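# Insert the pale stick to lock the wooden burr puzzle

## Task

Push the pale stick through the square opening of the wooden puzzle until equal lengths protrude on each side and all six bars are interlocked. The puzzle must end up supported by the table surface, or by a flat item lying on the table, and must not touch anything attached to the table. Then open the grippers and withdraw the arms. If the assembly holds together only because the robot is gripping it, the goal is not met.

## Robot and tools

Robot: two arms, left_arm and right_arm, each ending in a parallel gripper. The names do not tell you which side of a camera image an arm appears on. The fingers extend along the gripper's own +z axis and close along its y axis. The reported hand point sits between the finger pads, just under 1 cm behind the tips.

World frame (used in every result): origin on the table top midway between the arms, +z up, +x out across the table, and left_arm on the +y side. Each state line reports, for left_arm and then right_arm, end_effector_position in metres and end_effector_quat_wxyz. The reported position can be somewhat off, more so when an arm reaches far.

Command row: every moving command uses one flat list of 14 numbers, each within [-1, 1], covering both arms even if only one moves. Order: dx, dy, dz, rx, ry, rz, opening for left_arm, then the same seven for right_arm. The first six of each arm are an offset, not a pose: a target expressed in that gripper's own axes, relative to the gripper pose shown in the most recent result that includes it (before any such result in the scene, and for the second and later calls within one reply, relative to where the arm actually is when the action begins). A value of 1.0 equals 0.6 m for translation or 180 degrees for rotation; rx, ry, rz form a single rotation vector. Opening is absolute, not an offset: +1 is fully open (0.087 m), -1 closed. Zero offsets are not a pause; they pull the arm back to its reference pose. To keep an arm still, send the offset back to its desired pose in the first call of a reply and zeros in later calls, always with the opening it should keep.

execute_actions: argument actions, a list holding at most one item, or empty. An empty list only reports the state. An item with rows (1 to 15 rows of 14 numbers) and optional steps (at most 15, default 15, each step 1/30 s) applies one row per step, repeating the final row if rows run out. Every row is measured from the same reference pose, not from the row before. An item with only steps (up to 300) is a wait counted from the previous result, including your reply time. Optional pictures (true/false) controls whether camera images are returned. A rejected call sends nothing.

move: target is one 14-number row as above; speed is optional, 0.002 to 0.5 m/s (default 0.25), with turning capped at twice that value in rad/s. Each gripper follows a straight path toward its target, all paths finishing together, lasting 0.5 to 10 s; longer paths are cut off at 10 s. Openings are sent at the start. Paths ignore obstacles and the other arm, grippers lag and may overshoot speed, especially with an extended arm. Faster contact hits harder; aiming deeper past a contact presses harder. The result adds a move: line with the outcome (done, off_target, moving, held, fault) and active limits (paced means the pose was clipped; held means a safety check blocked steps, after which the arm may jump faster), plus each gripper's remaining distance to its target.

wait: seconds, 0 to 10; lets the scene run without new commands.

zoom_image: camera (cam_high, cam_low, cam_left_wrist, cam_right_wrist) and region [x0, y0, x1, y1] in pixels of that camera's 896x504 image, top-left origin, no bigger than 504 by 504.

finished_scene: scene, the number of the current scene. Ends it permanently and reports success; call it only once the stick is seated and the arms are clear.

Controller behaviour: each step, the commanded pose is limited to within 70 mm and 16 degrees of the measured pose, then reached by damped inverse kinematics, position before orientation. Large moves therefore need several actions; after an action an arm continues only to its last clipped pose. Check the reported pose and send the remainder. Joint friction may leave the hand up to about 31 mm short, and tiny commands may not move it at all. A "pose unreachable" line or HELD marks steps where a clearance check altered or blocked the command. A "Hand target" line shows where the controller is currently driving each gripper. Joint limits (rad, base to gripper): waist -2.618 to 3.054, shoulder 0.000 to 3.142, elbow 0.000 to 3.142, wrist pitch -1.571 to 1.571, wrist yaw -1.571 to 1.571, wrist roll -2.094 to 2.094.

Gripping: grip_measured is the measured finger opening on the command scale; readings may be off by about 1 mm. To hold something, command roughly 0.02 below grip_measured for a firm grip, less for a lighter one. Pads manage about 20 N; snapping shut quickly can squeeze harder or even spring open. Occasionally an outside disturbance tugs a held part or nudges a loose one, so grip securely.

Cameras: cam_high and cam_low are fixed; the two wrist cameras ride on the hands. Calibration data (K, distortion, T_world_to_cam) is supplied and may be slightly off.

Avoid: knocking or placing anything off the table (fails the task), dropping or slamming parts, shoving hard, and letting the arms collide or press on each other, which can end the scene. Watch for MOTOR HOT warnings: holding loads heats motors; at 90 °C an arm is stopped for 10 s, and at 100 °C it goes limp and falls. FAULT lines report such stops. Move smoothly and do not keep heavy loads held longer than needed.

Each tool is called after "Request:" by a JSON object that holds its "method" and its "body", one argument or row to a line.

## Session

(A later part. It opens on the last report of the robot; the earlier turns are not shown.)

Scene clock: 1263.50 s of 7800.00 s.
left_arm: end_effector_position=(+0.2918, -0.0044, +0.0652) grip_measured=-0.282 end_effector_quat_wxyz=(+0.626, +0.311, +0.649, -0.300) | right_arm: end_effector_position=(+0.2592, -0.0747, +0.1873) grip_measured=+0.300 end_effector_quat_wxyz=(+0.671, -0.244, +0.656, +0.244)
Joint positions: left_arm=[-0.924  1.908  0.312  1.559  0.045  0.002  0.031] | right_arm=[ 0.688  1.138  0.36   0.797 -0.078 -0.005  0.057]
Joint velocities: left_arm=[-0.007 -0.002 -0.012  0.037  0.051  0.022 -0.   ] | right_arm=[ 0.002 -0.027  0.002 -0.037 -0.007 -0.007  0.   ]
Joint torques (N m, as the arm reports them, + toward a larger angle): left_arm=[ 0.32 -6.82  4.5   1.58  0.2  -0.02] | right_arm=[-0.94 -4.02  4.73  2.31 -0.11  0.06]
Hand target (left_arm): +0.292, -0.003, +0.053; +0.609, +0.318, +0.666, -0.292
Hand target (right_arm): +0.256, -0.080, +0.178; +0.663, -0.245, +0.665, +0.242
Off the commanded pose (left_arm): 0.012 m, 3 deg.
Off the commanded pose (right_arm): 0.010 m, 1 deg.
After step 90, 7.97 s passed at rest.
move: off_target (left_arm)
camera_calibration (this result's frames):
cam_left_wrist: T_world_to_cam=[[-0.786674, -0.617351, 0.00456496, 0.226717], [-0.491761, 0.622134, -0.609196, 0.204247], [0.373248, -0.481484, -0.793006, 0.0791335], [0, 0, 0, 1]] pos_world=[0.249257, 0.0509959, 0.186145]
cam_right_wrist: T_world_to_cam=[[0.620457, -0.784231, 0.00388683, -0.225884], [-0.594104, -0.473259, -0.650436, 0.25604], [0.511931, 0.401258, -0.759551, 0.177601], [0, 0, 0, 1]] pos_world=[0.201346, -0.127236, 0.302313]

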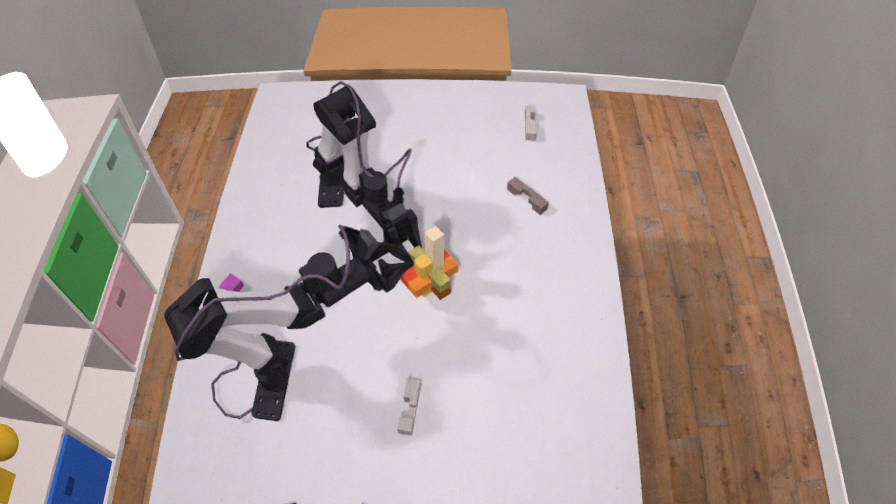

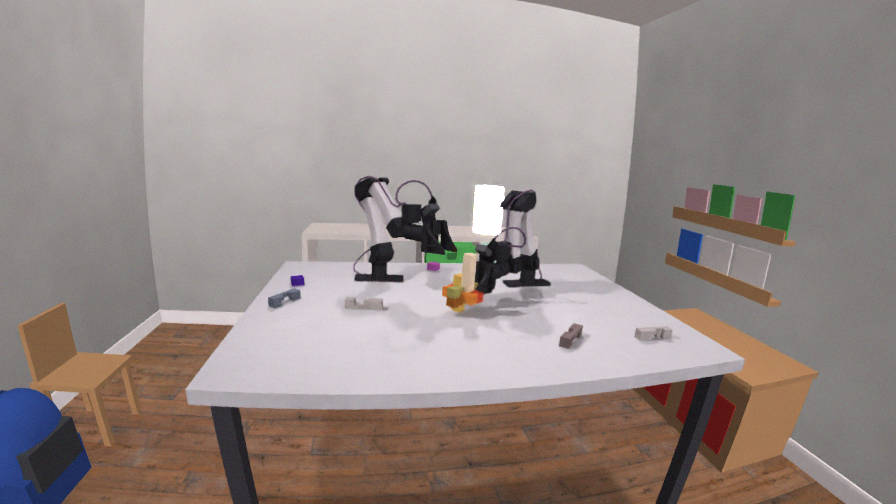

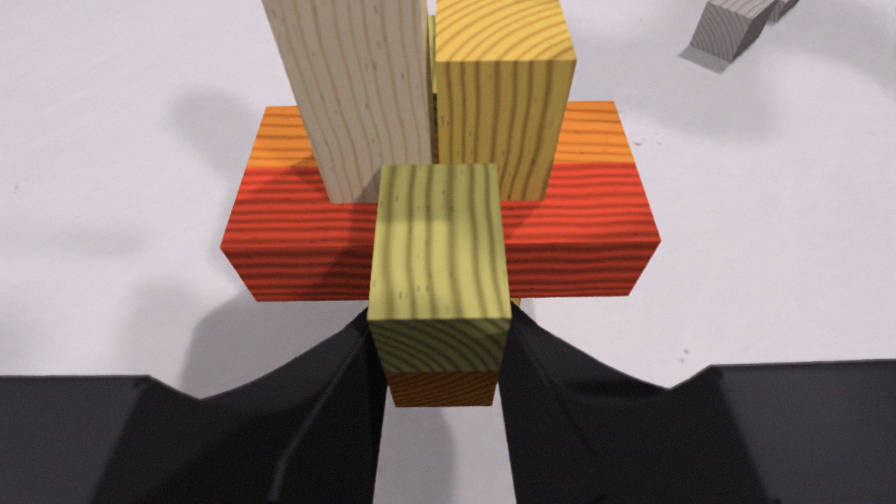

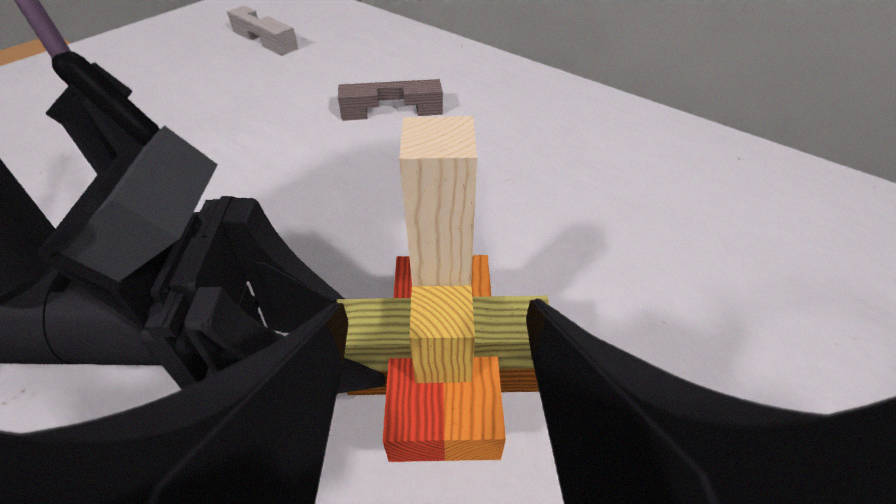

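Request:
{"method": "move", "body": {
  "target": [0.02,0.002,0,0,0.017,0,-0.32,0.0641,-0.1076,0.053,-0.3294,0.0953,-0.0466,0.3],
  "speed": 0.12
}}

Scene clock: 1305.63 s of 7800.00 s.
left_arm: end_effector_position=(+0.2918, -0.0044, +0.0652) grip_measured=-0.282 end_effector_quat_wxyz=(+0.626, +0.311, +0.649, -0.300) | right_arm: end_effector_position=(+0.3228, -0.1002, +0.1599) grip_measured=+0.300 end_effector_quat_wxyz=(-0.390, +0.610, -0.517, -0.457)
Joint positions: left_arm=[-0.924  1.908  0.312  1.559  0.045  0.002  0.031] | right_arm=[ 0.193  2.062  1.728 -1.337 -1.287 -1.678  0.057]
Joint velocities: left_arm=[-0.002 -0.002 -0.012  0.037 -0.007 -0.066 -0.   ] | right_arm=[-0.002  0.007  0.012 -0.125 -0.022 -0.037  0.   ]
Joint torques (N m, as the arm reports them, + toward a larger angle): left_arm=[ 0.39 -7.01  4.58  1.6   0.22  0.03] | right_arm=[-0.64 -8.87  6.79  0.08 -0.54 -0.03]
Hand target (left_arm): +0.292, -0.003, +0.053; +0.609, +0.318, +0.666, -0.292
Hand target (right_arm): +0.326, -0.103, +0.159; -0.388, +0.609, -0.520, -0.457
Off the commanded pose (left_arm): 0.012 m, 3 deg.
Off the commanded pose (right_arm): 0.011 m, 2 deg.
After step 90, 33.63 s passed at rest.
move: off_target (left_arm, right_arm)
camera_calibration (this result's frames):
cam_left_wrist: T_world_to_cam=[[-0.786674, -0.617351, 0.00456496, 0.226717], [-0.491761, 0.622134, -0.609196, 0.204247], [0.373248, -0.481484, -0.793006, 0.0791335], [0, 0, 0, 1]] pos_world=[0.249257, 0.0509959, 0.186145]
cam_right_wrist: T_world_to_cam=[[0.99188, 0.126726, 0.0107528, -0.314881], [0.120656, -0.910891, -0.394614, -0.0515569], [-0.040213, 0.392707, -0.918784, 0.337261], [0, 0, 0, 1]] pos_world=[0.332107, -0.139504, 0.292911]

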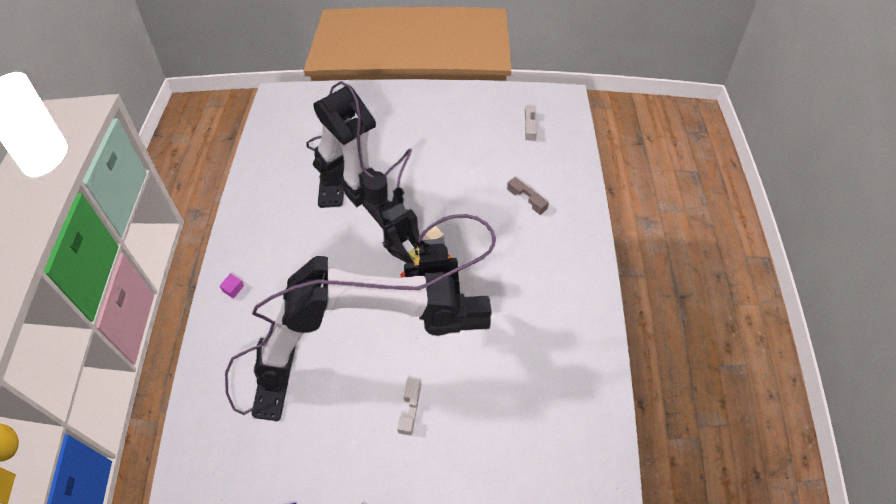

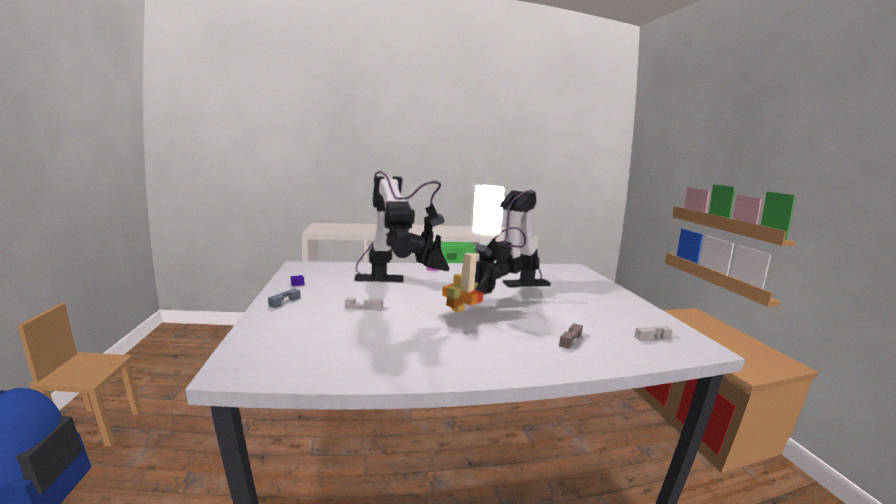

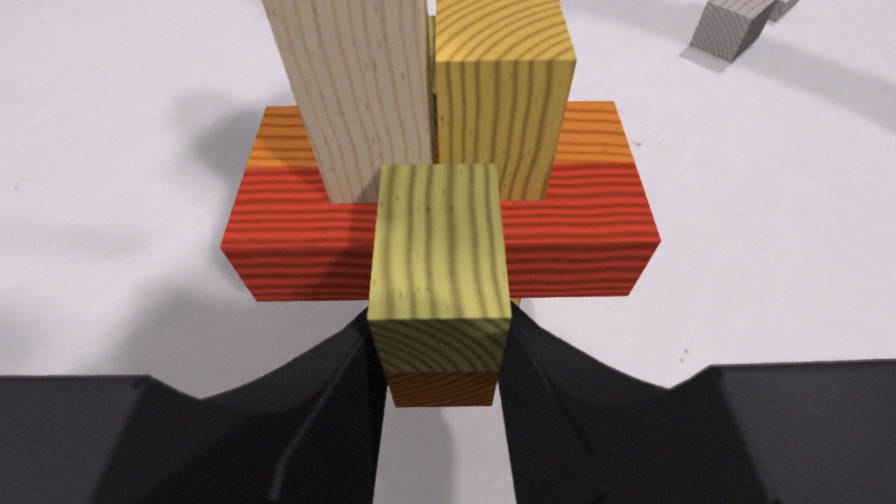

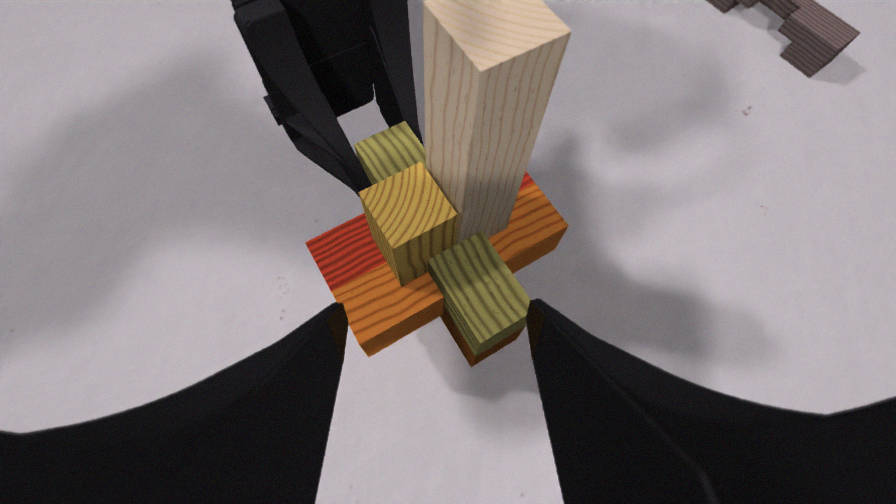

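Request:
{"method": "zoom_image", "body": {
  "camera": "cam_right_wrist",
  "region": [290, 100, 590, 380]
}}

Region (290, 100, 590, 380) of cam_right_wrist's 896x504 image, scaled by 1.680, with more detail than that image has; it fills the top 470 rows of this view, and the rest is white.

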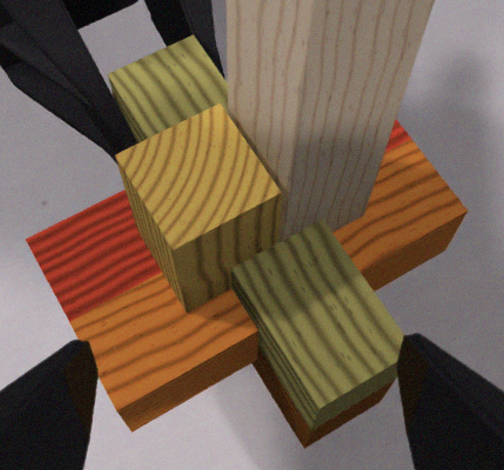

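Request:
{"method": "move", "body": {
  "target": [0.02,0.002,0,0,0.017,0,-0.32,0.0683,-0.0046,0.0452,0,0.011,0,1.0],
  "speed": 0.06
}}

Scene clock: 1334.40 s of 7800.00 s.
left_arm: end_effector_position=(+0.2918, -0.0044, +0.0652) grip_measured=-0.282 end_effector_quat_wxyz=(+0.626, +0.311, +0.649, -0.300) | right_arm: end_effector_position=(+0.3270, -0.0879, +0.1196) grip_measured=+0.980 end_effector_quat_wxyz=(-0.386, +0.619, -0.521, -0.444)
Joint positions: left_arm=[-0.924  1.908  0.312  1.559  0.045  0.002  0.031] | right_arm=[ 0.229  2.062  1.586 -1.054 -1.257 -1.545  0.087]
Joint velocities: left_arm=[-0.002 -0.002 -0.027 -0.051 -0.022  0.007 -0.001] | right_arm=[-0.002 -0.017  0.002  0.037 -0.022 -0.007  0.002]
Joint torques (N m, as the arm reports them, + toward a larger angle): left_arm=[ 0.13 -7.26  4.37  1.65  0.25  0.02] | right_arm=[  0.57 -10.06   4.12   0.77  -0.63   0.06]
Hand target (left_arm): +0.292, -0.003, +0.053; +0.609, +0.318, +0.666, -0.292
Hand target (right_arm): +0.323, -0.086, +0.113; -0.380, +0.619, -0.523, -0.447
Off the commanded pose (left_arm): 0.012 m, 3 deg.
Off the commanded pose (right_arm): 0.008 m, 1 deg.
After step 90, 24.43 s passed at rest.
move: off_target (left_arm)
camera_calibration (this result's frames):
cam_left_wrist: T_world_to_cam=[[-0.786674, -0.617351, 0.00456496, 0.226717], [-0.491761, 0.622134, -0.609196, 0.204247], [0.373248, -0.481484, -0.793006, 0.0791335], [0, 0, 0, 1]] pos_world=[0.249257, 0.0509959, 0.186145]
cam_right_wrist: T_world_to_cam=[[0.99177, 0.125574, 0.0249821, -0.321979], [0.125959, -0.921936, -0.366291, -0.0629029], [-0.0229648, 0.366423, -0.930165, 0.288996], [0, 0, 0, 1]] pos_world=[0.333889, -0.123455, 0.253817]

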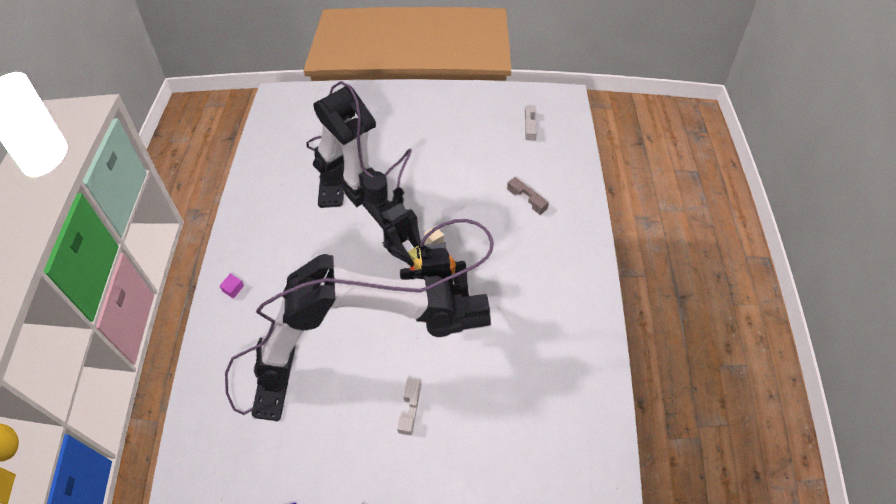

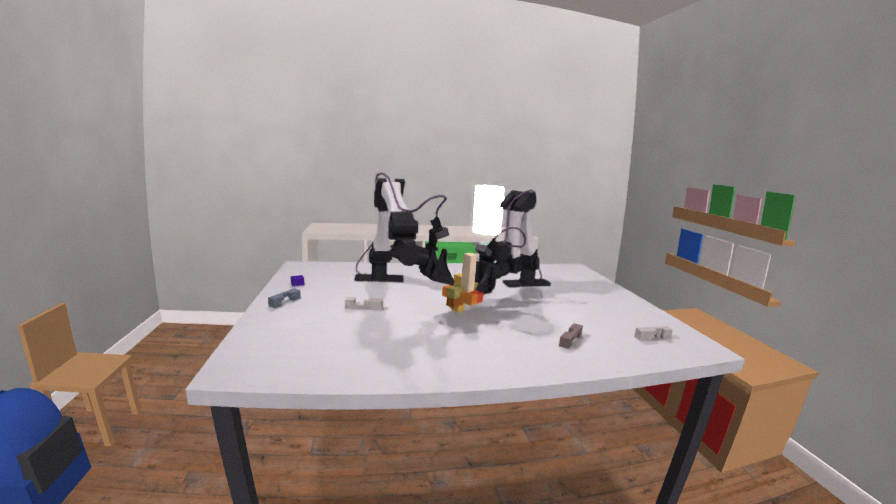

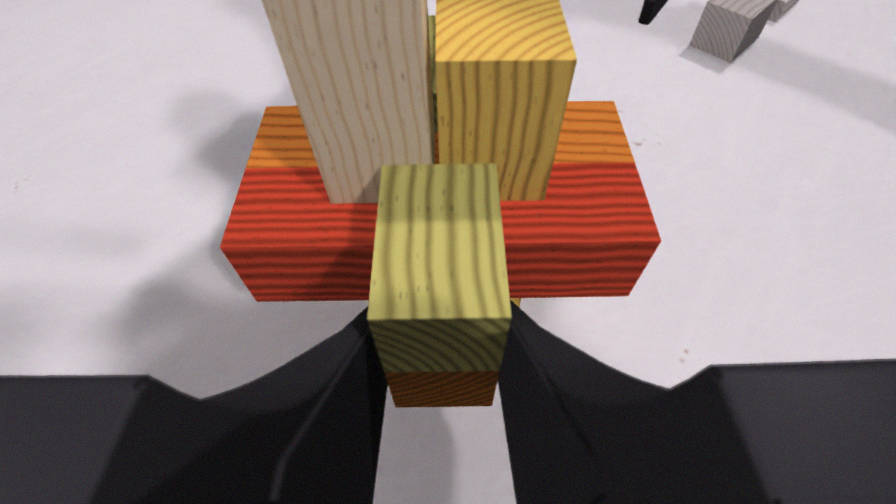

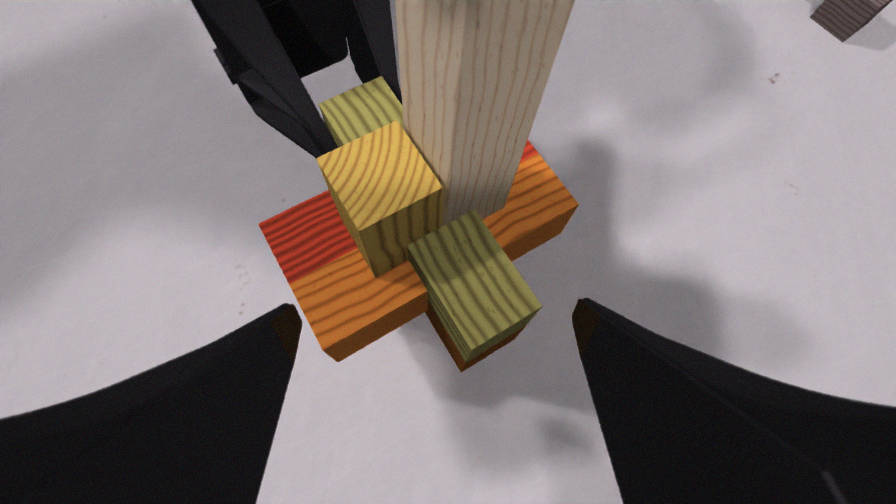

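Request:
{"method": "move", "body": {
  "target": [0.02,0.002,0,0,0.017,0,-0.32,-0.0071,0.008,0.0735,0,0,0,1.0],
  "speed": 0.04
}}

Scene clock: 1350.17 s of 7800.00 s.
left_arm: end_effector_position=(+0.2918, -0.0044, +0.0652) grip_measured=-0.282 end_effector_quat_wxyz=(+0.626, +0.311, +0.649, -0.300) | right_arm: end_effector_position=(+0.3189, -0.0481, +0.1086) grip_measured=+0.980 end_effector_quat_wxyz=(-0.383, +0.619, -0.521, -0.445)
Joint positions: left_arm=[-0.924  1.908  0.312  1.559  0.045  0.002  0.031] | right_arm=[ 0.333  2.007  1.443 -0.678 -1.237 -1.236  0.087]
Joint velocities: left_arm=[-0.012 -0.007  0.002 -0.007  0.007  0.022 -0.001] | right_arm=[-0.007 -0.007  0.002 -0.066  0.022 -0.066 -0.001]
Joint torques (N m, as the arm reports them, + toward a larger angle): left_arm=[ 0.13 -7.24  4.24  1.65  0.23 -0.03] | right_arm=[  0.51 -11.16   4.15   1.26  -0.58   0.06]
Hand target (left_arm): +0.292, -0.003, +0.053; +0.609, +0.318, +0.666, -0.292
Hand target (right_arm): +0.315, -0.047, +0.108; -0.383, +0.621, -0.520, -0.444
Off the commanded pose (left_arm): 0.012 m, 3 deg.
Off the commanded pose (right_arm): 0.004 m, 0 deg.
After step 90, 11.17 s passed at rest.
move: off_target (left_arm)
camera_calibration (this result's frames):
cam_left_wrist: T_world_to_cam=[[-0.786674, -0.617351, 0.00456496, 0.226717], [-0.491761, 0.622134, -0.609196, 0.204247], [0.373248, -0.481484, -0.793006, 0.0791335], [0, 0, 0, 1]] pos_world=[0.249257, 0.0509959, 0.186145]
cam_right_wrist: T_world_to_cam=[[0.991429, 0.129057, 0.0203078, -0.317875], [0.127523, -0.922196, -0.365092, -0.0298421], [-0.02839, 0.364553, -0.93075, 0.265684], [0, 0, 0, 1]] pos_world=[0.326499, -0.0833519, 0.242845]

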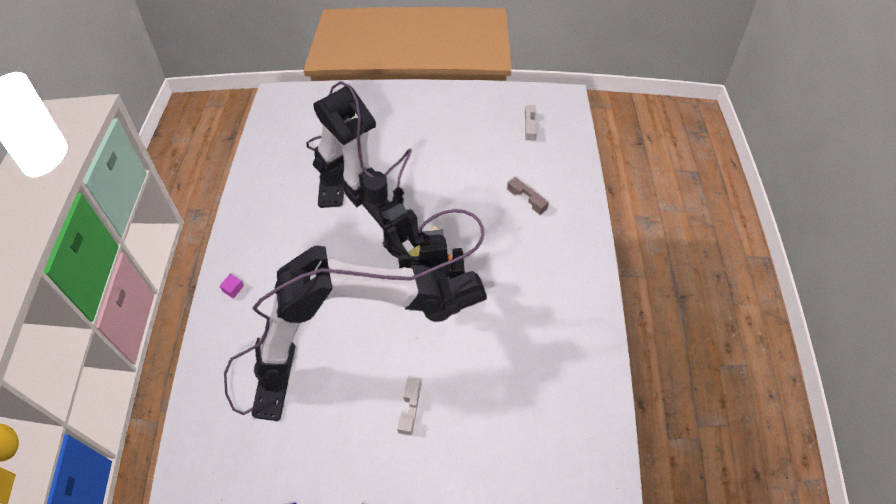

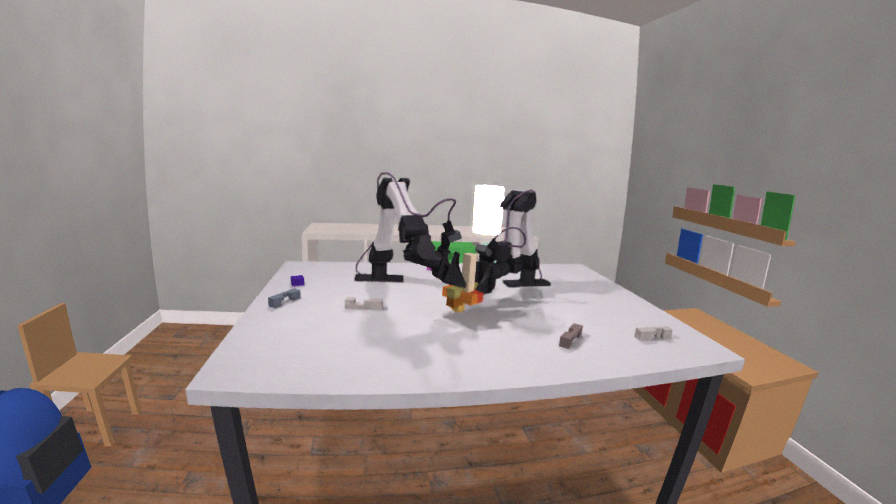

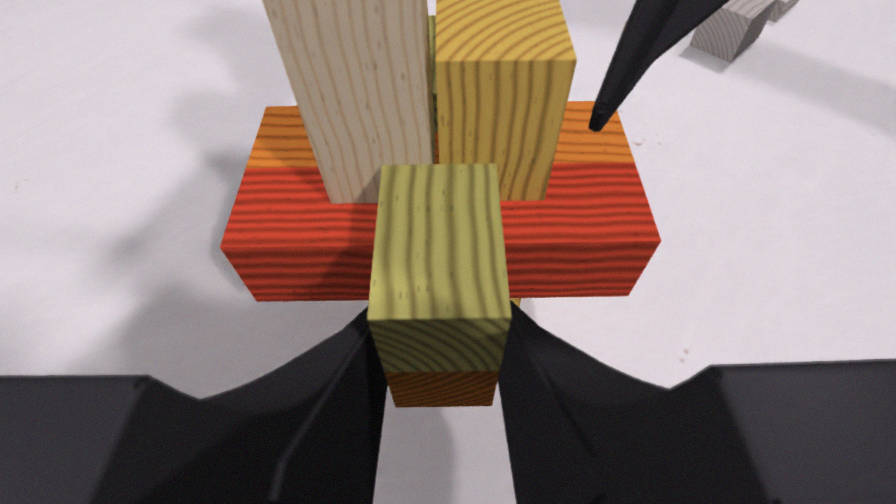

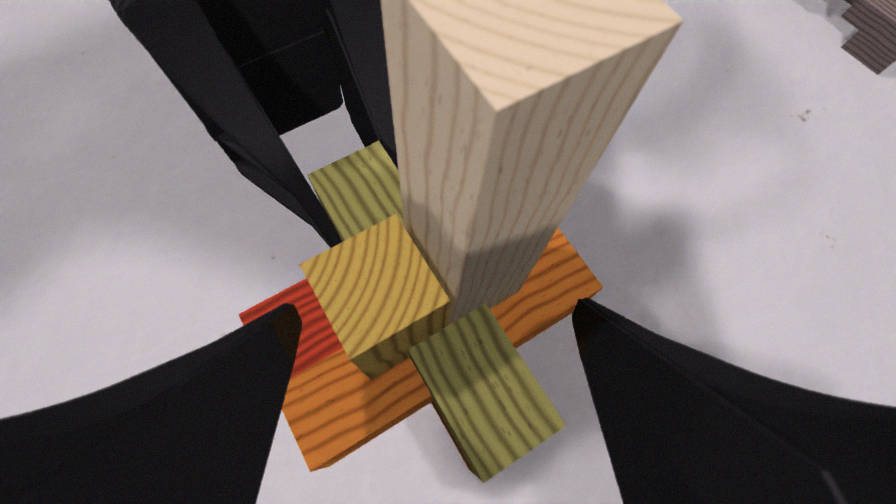

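Request:
{"method": "move", "body": {
  "target": [0.02,0.002,0,0,0.017,0,-0.32,-0.0075,0.0117,0.023,0,0,0,1.0],
  "speed": 0.02
}}

Scene clock: 1358.43 s of 7800.00 s.
left_arm: end_effector_position=(+0.2918, -0.0044, +0.0652) grip_measured=-0.282 end_effector_quat_wxyz=(+0.626, +0.311, +0.649, -0.300) | right_arm: end_effector_position=(+0.3137, -0.0368, +0.1078) grip_measured=+0.980 end_effector_quat_wxyz=(-0.382, +0.618, -0.522, -0.447)
Joint positions: left_arm=[-0.924  1.908  0.312  1.559  0.045  0.002  0.031] | right_arm=[ 0.364  1.986  1.4   -0.577 -1.227 -1.147  0.087]
Joint velocities: left_arm=[ 0.007 -0.007 -0.002  0.022 -0.037 -0.022 -0.   ] | right_arm=[-0.002  0.002  0.022  0.022 -0.007  0.066 -0.001]
Joint torques (N m, as the arm reports them, + toward a larger angle): left_arm=[ 0.1  -7.16  4.38  1.61  0.24  0.04] | right_arm=[  0.85 -11.02   4.16   1.37  -0.52   0.13]
Hand target (left_arm): +0.292, -0.003, +0.053; +0.609, +0.318, +0.666, -0.292
Hand target (right_arm): +0.310, -0.035, +0.108; -0.382, +0.620, -0.521, -0.445
Off the commanded pose (left_arm): 0.012 m, 3 deg.
Off the commanded pose (right_arm): 0.005 m, 0 deg.
After step 90, 3.70 s passed at rest.
move: off_target (left_arm)
camera_calibration (this result's frames):
cam_left_wrist: T_world_to_cam=[[-0.786674, -0.617351, 0.00456496, 0.226717], [-0.491761, 0.622134, -0.609196, 0.204247], [0.373248, -0.481484, -0.793006, 0.0791335], [0, 0, 0, 1]] pos_world=[0.249257, 0.0509959, 0.186145]
cam_right_wrist: T_world_to_cam=[[0.991528, 0.128992, 0.0152533, -0.313625], [0.125604, -0.922246, -0.365632, -0.0184196], [-0.0330964, 0.364451, -0.930634, 0.262117], [0, 0, 0, 1]] pos_world=[0.321957, -0.0720611, 0.241984]

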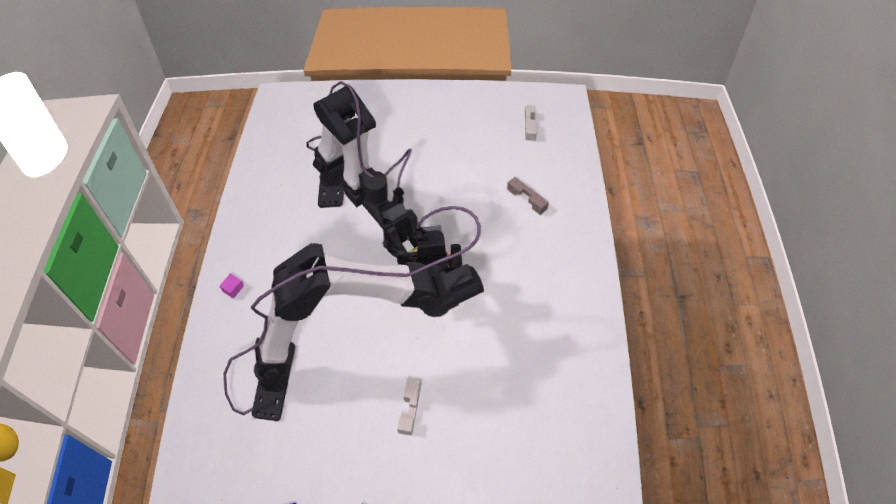

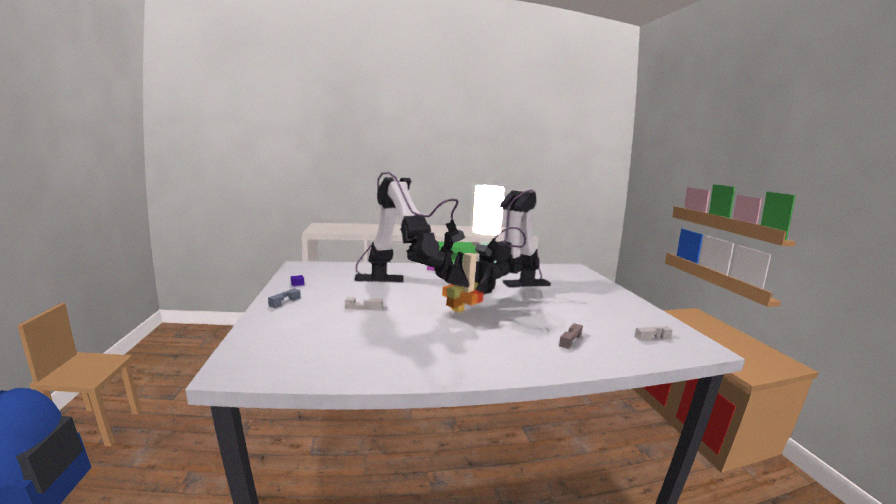

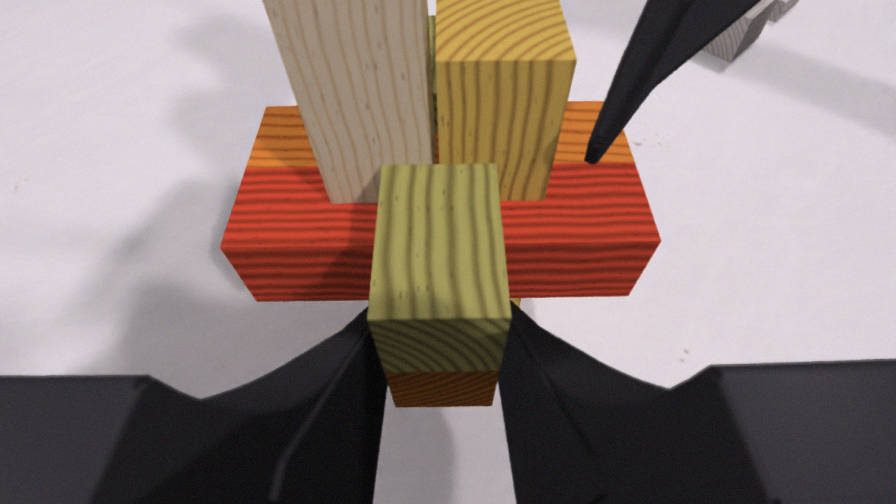

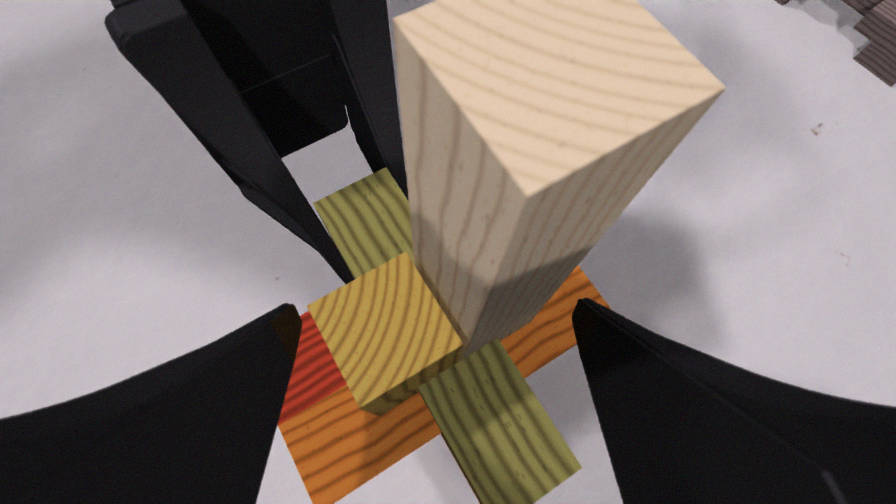

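Request:
{"method": "move", "body": {
  "target": [0.02,0.002,0,0,0.017,0,-0.32,-0.005,0.009,0.016,0,0,0,1.0],
  "speed": 0.02
}}

Scene clock: 1368.57 s of 7800.00 s.
left_arm: end_effector_position=(+0.2918, -0.0044, +0.0652) grip_measured=-0.282 end_effector_quat_wxyz=(+0.626, +0.311, +0.649, -0.300) | right_arm: end_effector_position=(+0.3111, -0.0296, +0.1073) grip_measured=+0.980 end_effector_quat_wxyz=(-0.381, +0.617, -0.523, -0.448)
Joint positions: left_arm=[-0.924  1.908  0.312  1.559  0.045  0.002  0.031] | right_arm=[ 0.383  1.977  1.378 -0.516 -1.221 -1.092  0.087]
Joint velocities: left_arm=[-0.022 -0.007 -0.017  0.007  0.022 -0.081 -0.   ] | right_arm=[-0.017 -0.017  0.002 -0.007 -0.037 -0.007 -0.001]
Joint torques (N m, as the arm reports them, + toward a larger angle): left_arm=[ 0.17 -7.1   4.33  1.68  0.25  0.03] | right_arm=[  0.72 -10.86   4.1    1.41  -0.52   0.13]
Hand target (left_arm): +0.292, -0.003, +0.053; +0.609, +0.318, +0.666, -0.292
Hand target (right_arm): +0.307, -0.028, +0.107; -0.381, +0.619, -0.522, -0.447
Off the commanded pose (left_arm): 0.012 m, 3 deg.
Off the commanded pose (right_arm): 0.005 m, 0 deg.
After step 90, 5.57 s passed at rest.
move: off_target (left_arm)
camera_calibration (this result's frames):
cam_left_wrist: T_world_to_cam=[[-0.786674, -0.617351, 0.00456496, 0.226717], [-0.491761, 0.622134, -0.609196, 0.204247], [0.373248, -0.481484, -0.793006, 0.0791335], [0, 0, 0, 1]] pos_world=[0.249257, 0.0509959, 0.186145]
cam_right_wrist: T_world_to_cam=[[0.991711, 0.128008, 0.0110768, -0.311656], [0.123132, -0.922222, -0.36653, -0.0107684], [-0.0367035, 0.364856, -0.93034, 0.260066], [0, 0, 0, 1]] pos_world=[0.319944, -0.0649234, 0.241456]

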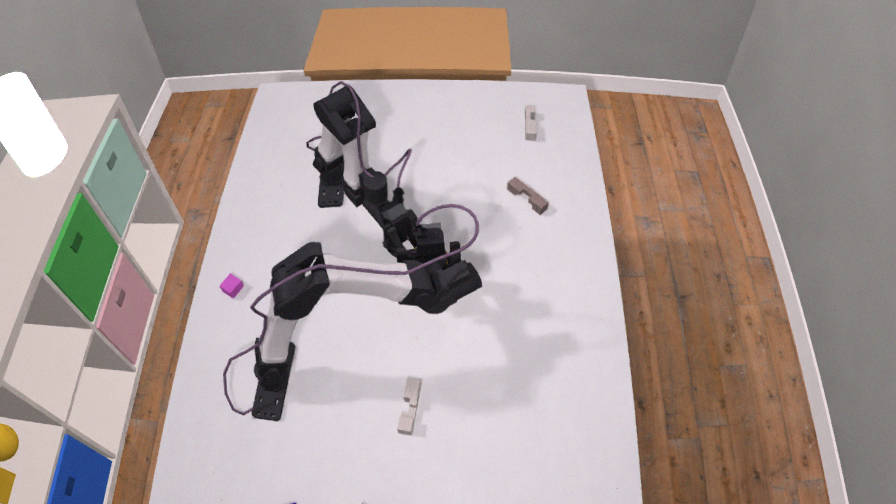

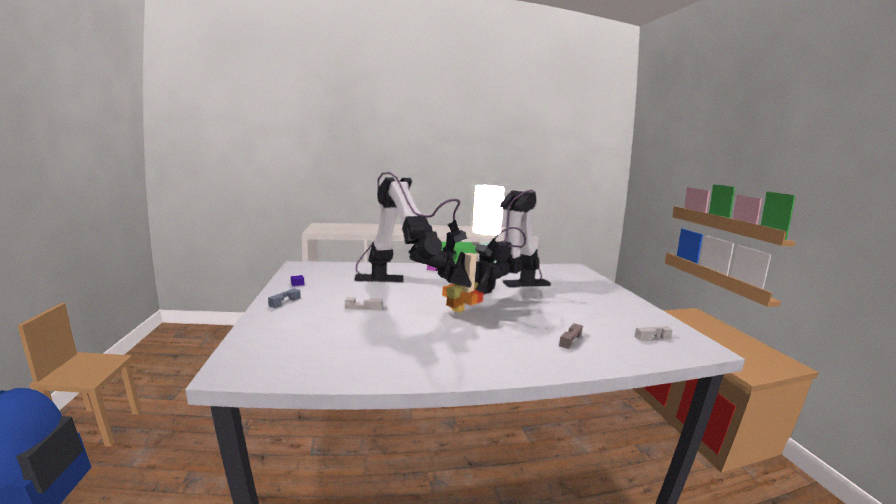

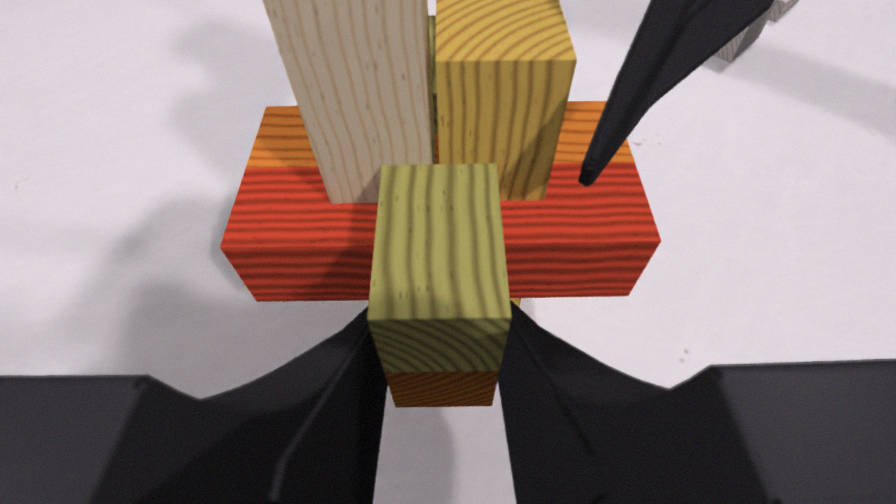

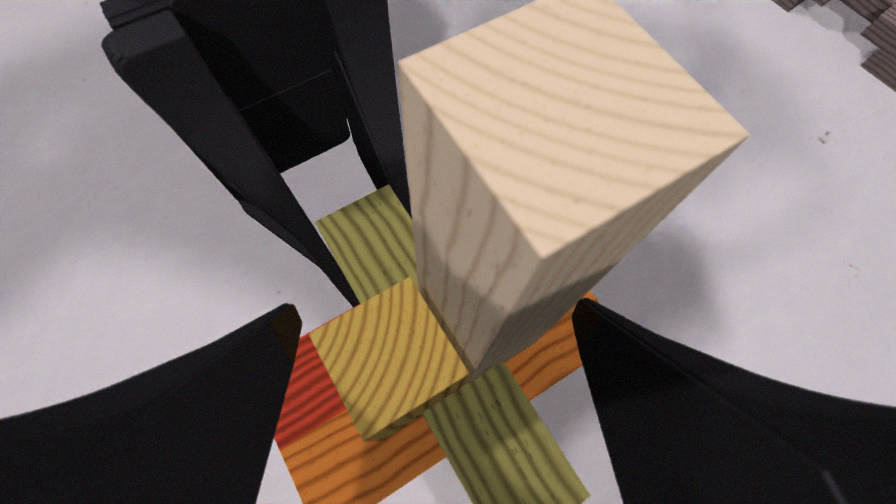

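Request:
{"method": "execute_actions", "body": {
  "actions": [
    {"rows":[[0.02,0.002,0,0,0.017,0,-0.32,0,0,0,0,0,0,0.94],[0.02,0.002,0,0,0.017,0,-0.32,0,0,0,0,0,0,0.91],[0.02,0.002,0,0,0.017,0,-0.32,0,0,0,0,0,0,0.88],[0.02,0.002,0,0,0.017,0,-0.32,0,0,0,0,0,0,0.85],[0.02,0.002,0,0,0.017,0,-0.32,0,0,0,0,0,0,0.82],[0.02,0.002,0,0,0.017,0,-0.32,0,0,0,0,0,0,0.79],[0.02,0.002,0,0,0.017,0,-0.32,0,0,0,0,0,0,0.77],[0.02,0.002,0,0,0.017,0,-0.32,0,0,0,0,0,0,0.75],[0.02,0.002,0,0,0.017,0,-0.32,0,0,0,0,0,0,0.73],[0.02,0.002,0,0,0.017,0,-0.32,0,0,0,0,0,0,0.71],[0.02,0.002,0,0,0.017,0,-0.32,0,0,0,0,0,0,0.70],[0.02,0.002,0,0,0.017,0,-0.32,0,0,0,0,0,0,0.69],[0.02,0.002,0,0,0.017,0,-0.32,0,0,0,0,0,0,0.68]],"steps":15}
  ]
}}

Scene clock: 1376.73 s of 7800.00 s.
left_arm: end_effector_position=(+0.2918, -0.0044, +0.0652) grip_measured=-0.282 end_effector_quat_wxyz=(+0.626, +0.311, +0.649, -0.300) | right_arm: end_effector_position=(+0.3115, -0.0296, +0.1072) grip_measured=+0.681 end_effector_quat_wxyz=(-0.382, +0.617, -0.523, -0.447)
Joint positions: left_arm=[-0.924  1.908  0.312  1.559  0.045  0.002  0.031] | right_arm=[ 0.383  1.977  1.378 -0.513 -1.22  -1.089  0.074]
Joint velocities: left_arm=[ 0.002 -0.012 -0.002  0.081  0.007  0.081  0.   ] | right_arm=[-0.007  0.007 -0.012 -0.022  0.007 -0.022  0.   ]
Joint torques (N m, as the arm reports them, + toward a larger angle): left_arm=[ 0.39 -7.14  4.4   1.65  0.23  0.05] | right_arm=[ 0.02 -9.77  6.    1.24 -0.6   0.02]
Hand target (left_arm): +0.292, -0.003, +0.053; +0.609, +0.318, +0.666, -0.292
Hand target (right_arm): +0.311, -0.030, +0.107; -0.381, +0.617, -0.523, -0.448
Off the commanded pose (left_arm): 0.012 m, 3 deg.
Off the commanded pose (right_arm): 0.000 m, 0 deg.
Steps of this call (steps 1 to 90: nothing new was sent; then 4.67 s passed at rest; steps 91 to 105: all 15 steps of this action). Readings (end_effector_position):
91: left_arm (+0.2918, -0.0044, +0.0652) | right_arm (+0.3115, -0.0296, +0.1072)
92: left_arm (+0.2918, -0.0044, +0.0652) | right_arm (+0.3115, -0.0296, +0.1072)
94: left_arm (+0.2918, -0.0044, +0.0652) | right_arm (+0.3115, -0.0296, +0.1072)
98: left_arm (+0.2918, -0.0044, +0.0652) | right_arm (+0.3115, -0.0296, +0.1072)
105: the state above
camera_calibration (this result's frames):
cam_left_wrist: T_world_to_cam=[[-0.786674, -0.617351, 0.00456496, 0.226717], [-0.491761, 0.622134, -0.609196, 0.204247], [0.373248, -0.481484, -0.793006, 0.0791335], [0, 0, 0, 1]] pos_world=[0.249257, 0.0509959, 0.186145]
cam_right_wrist: T_world_to_cam=[[0.991837, 0.126976, 0.0116527, -0.312142], [0.122391, -0.922407, -0.366313, -0.0105724], [-0.0357645, 0.36475, -0.930419, 0.259733], [0, 0, 0, 1]] pos_world=[0.320177, -0.0648551, 0.241425]

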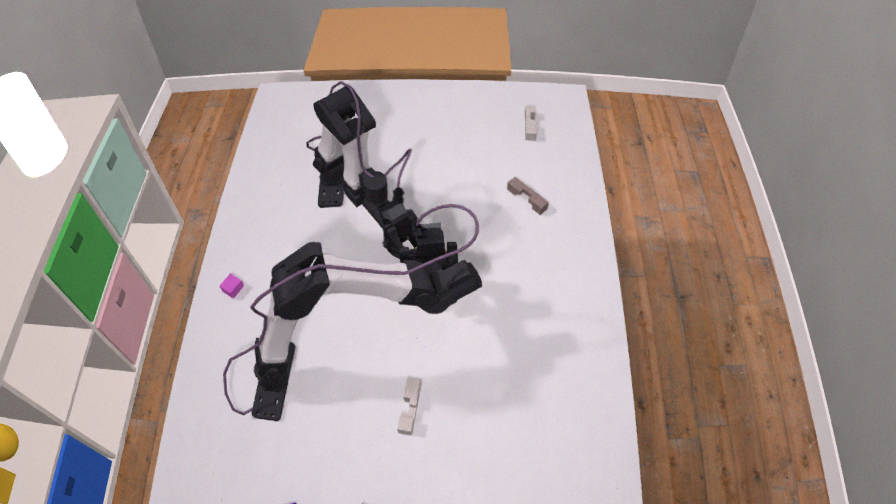

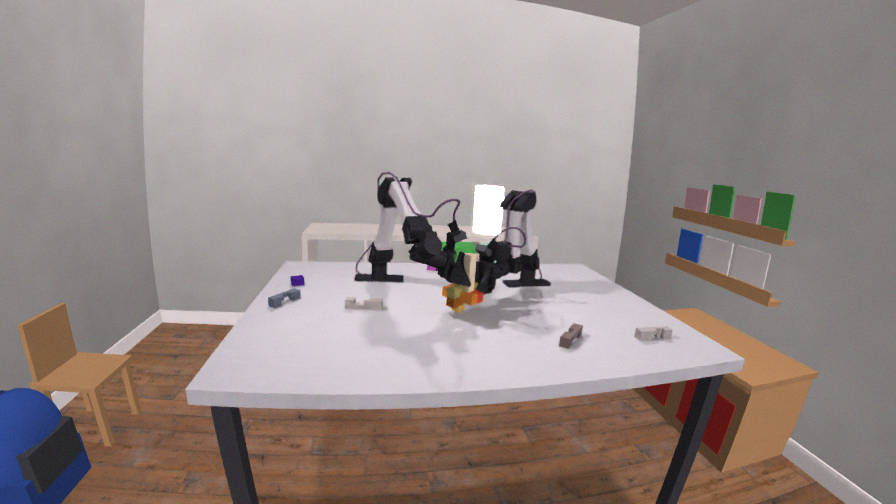

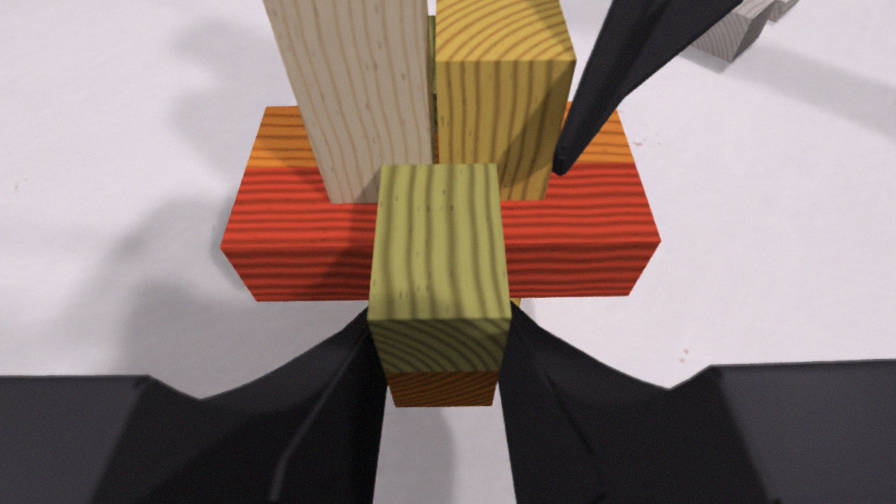

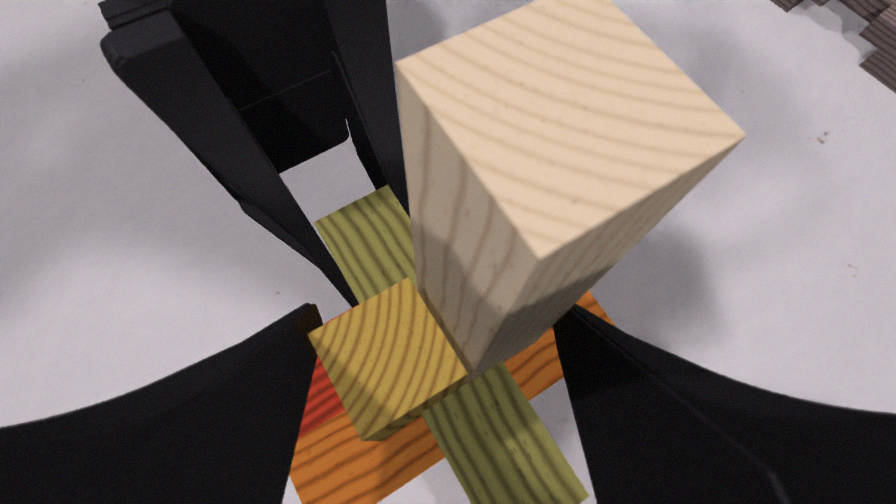

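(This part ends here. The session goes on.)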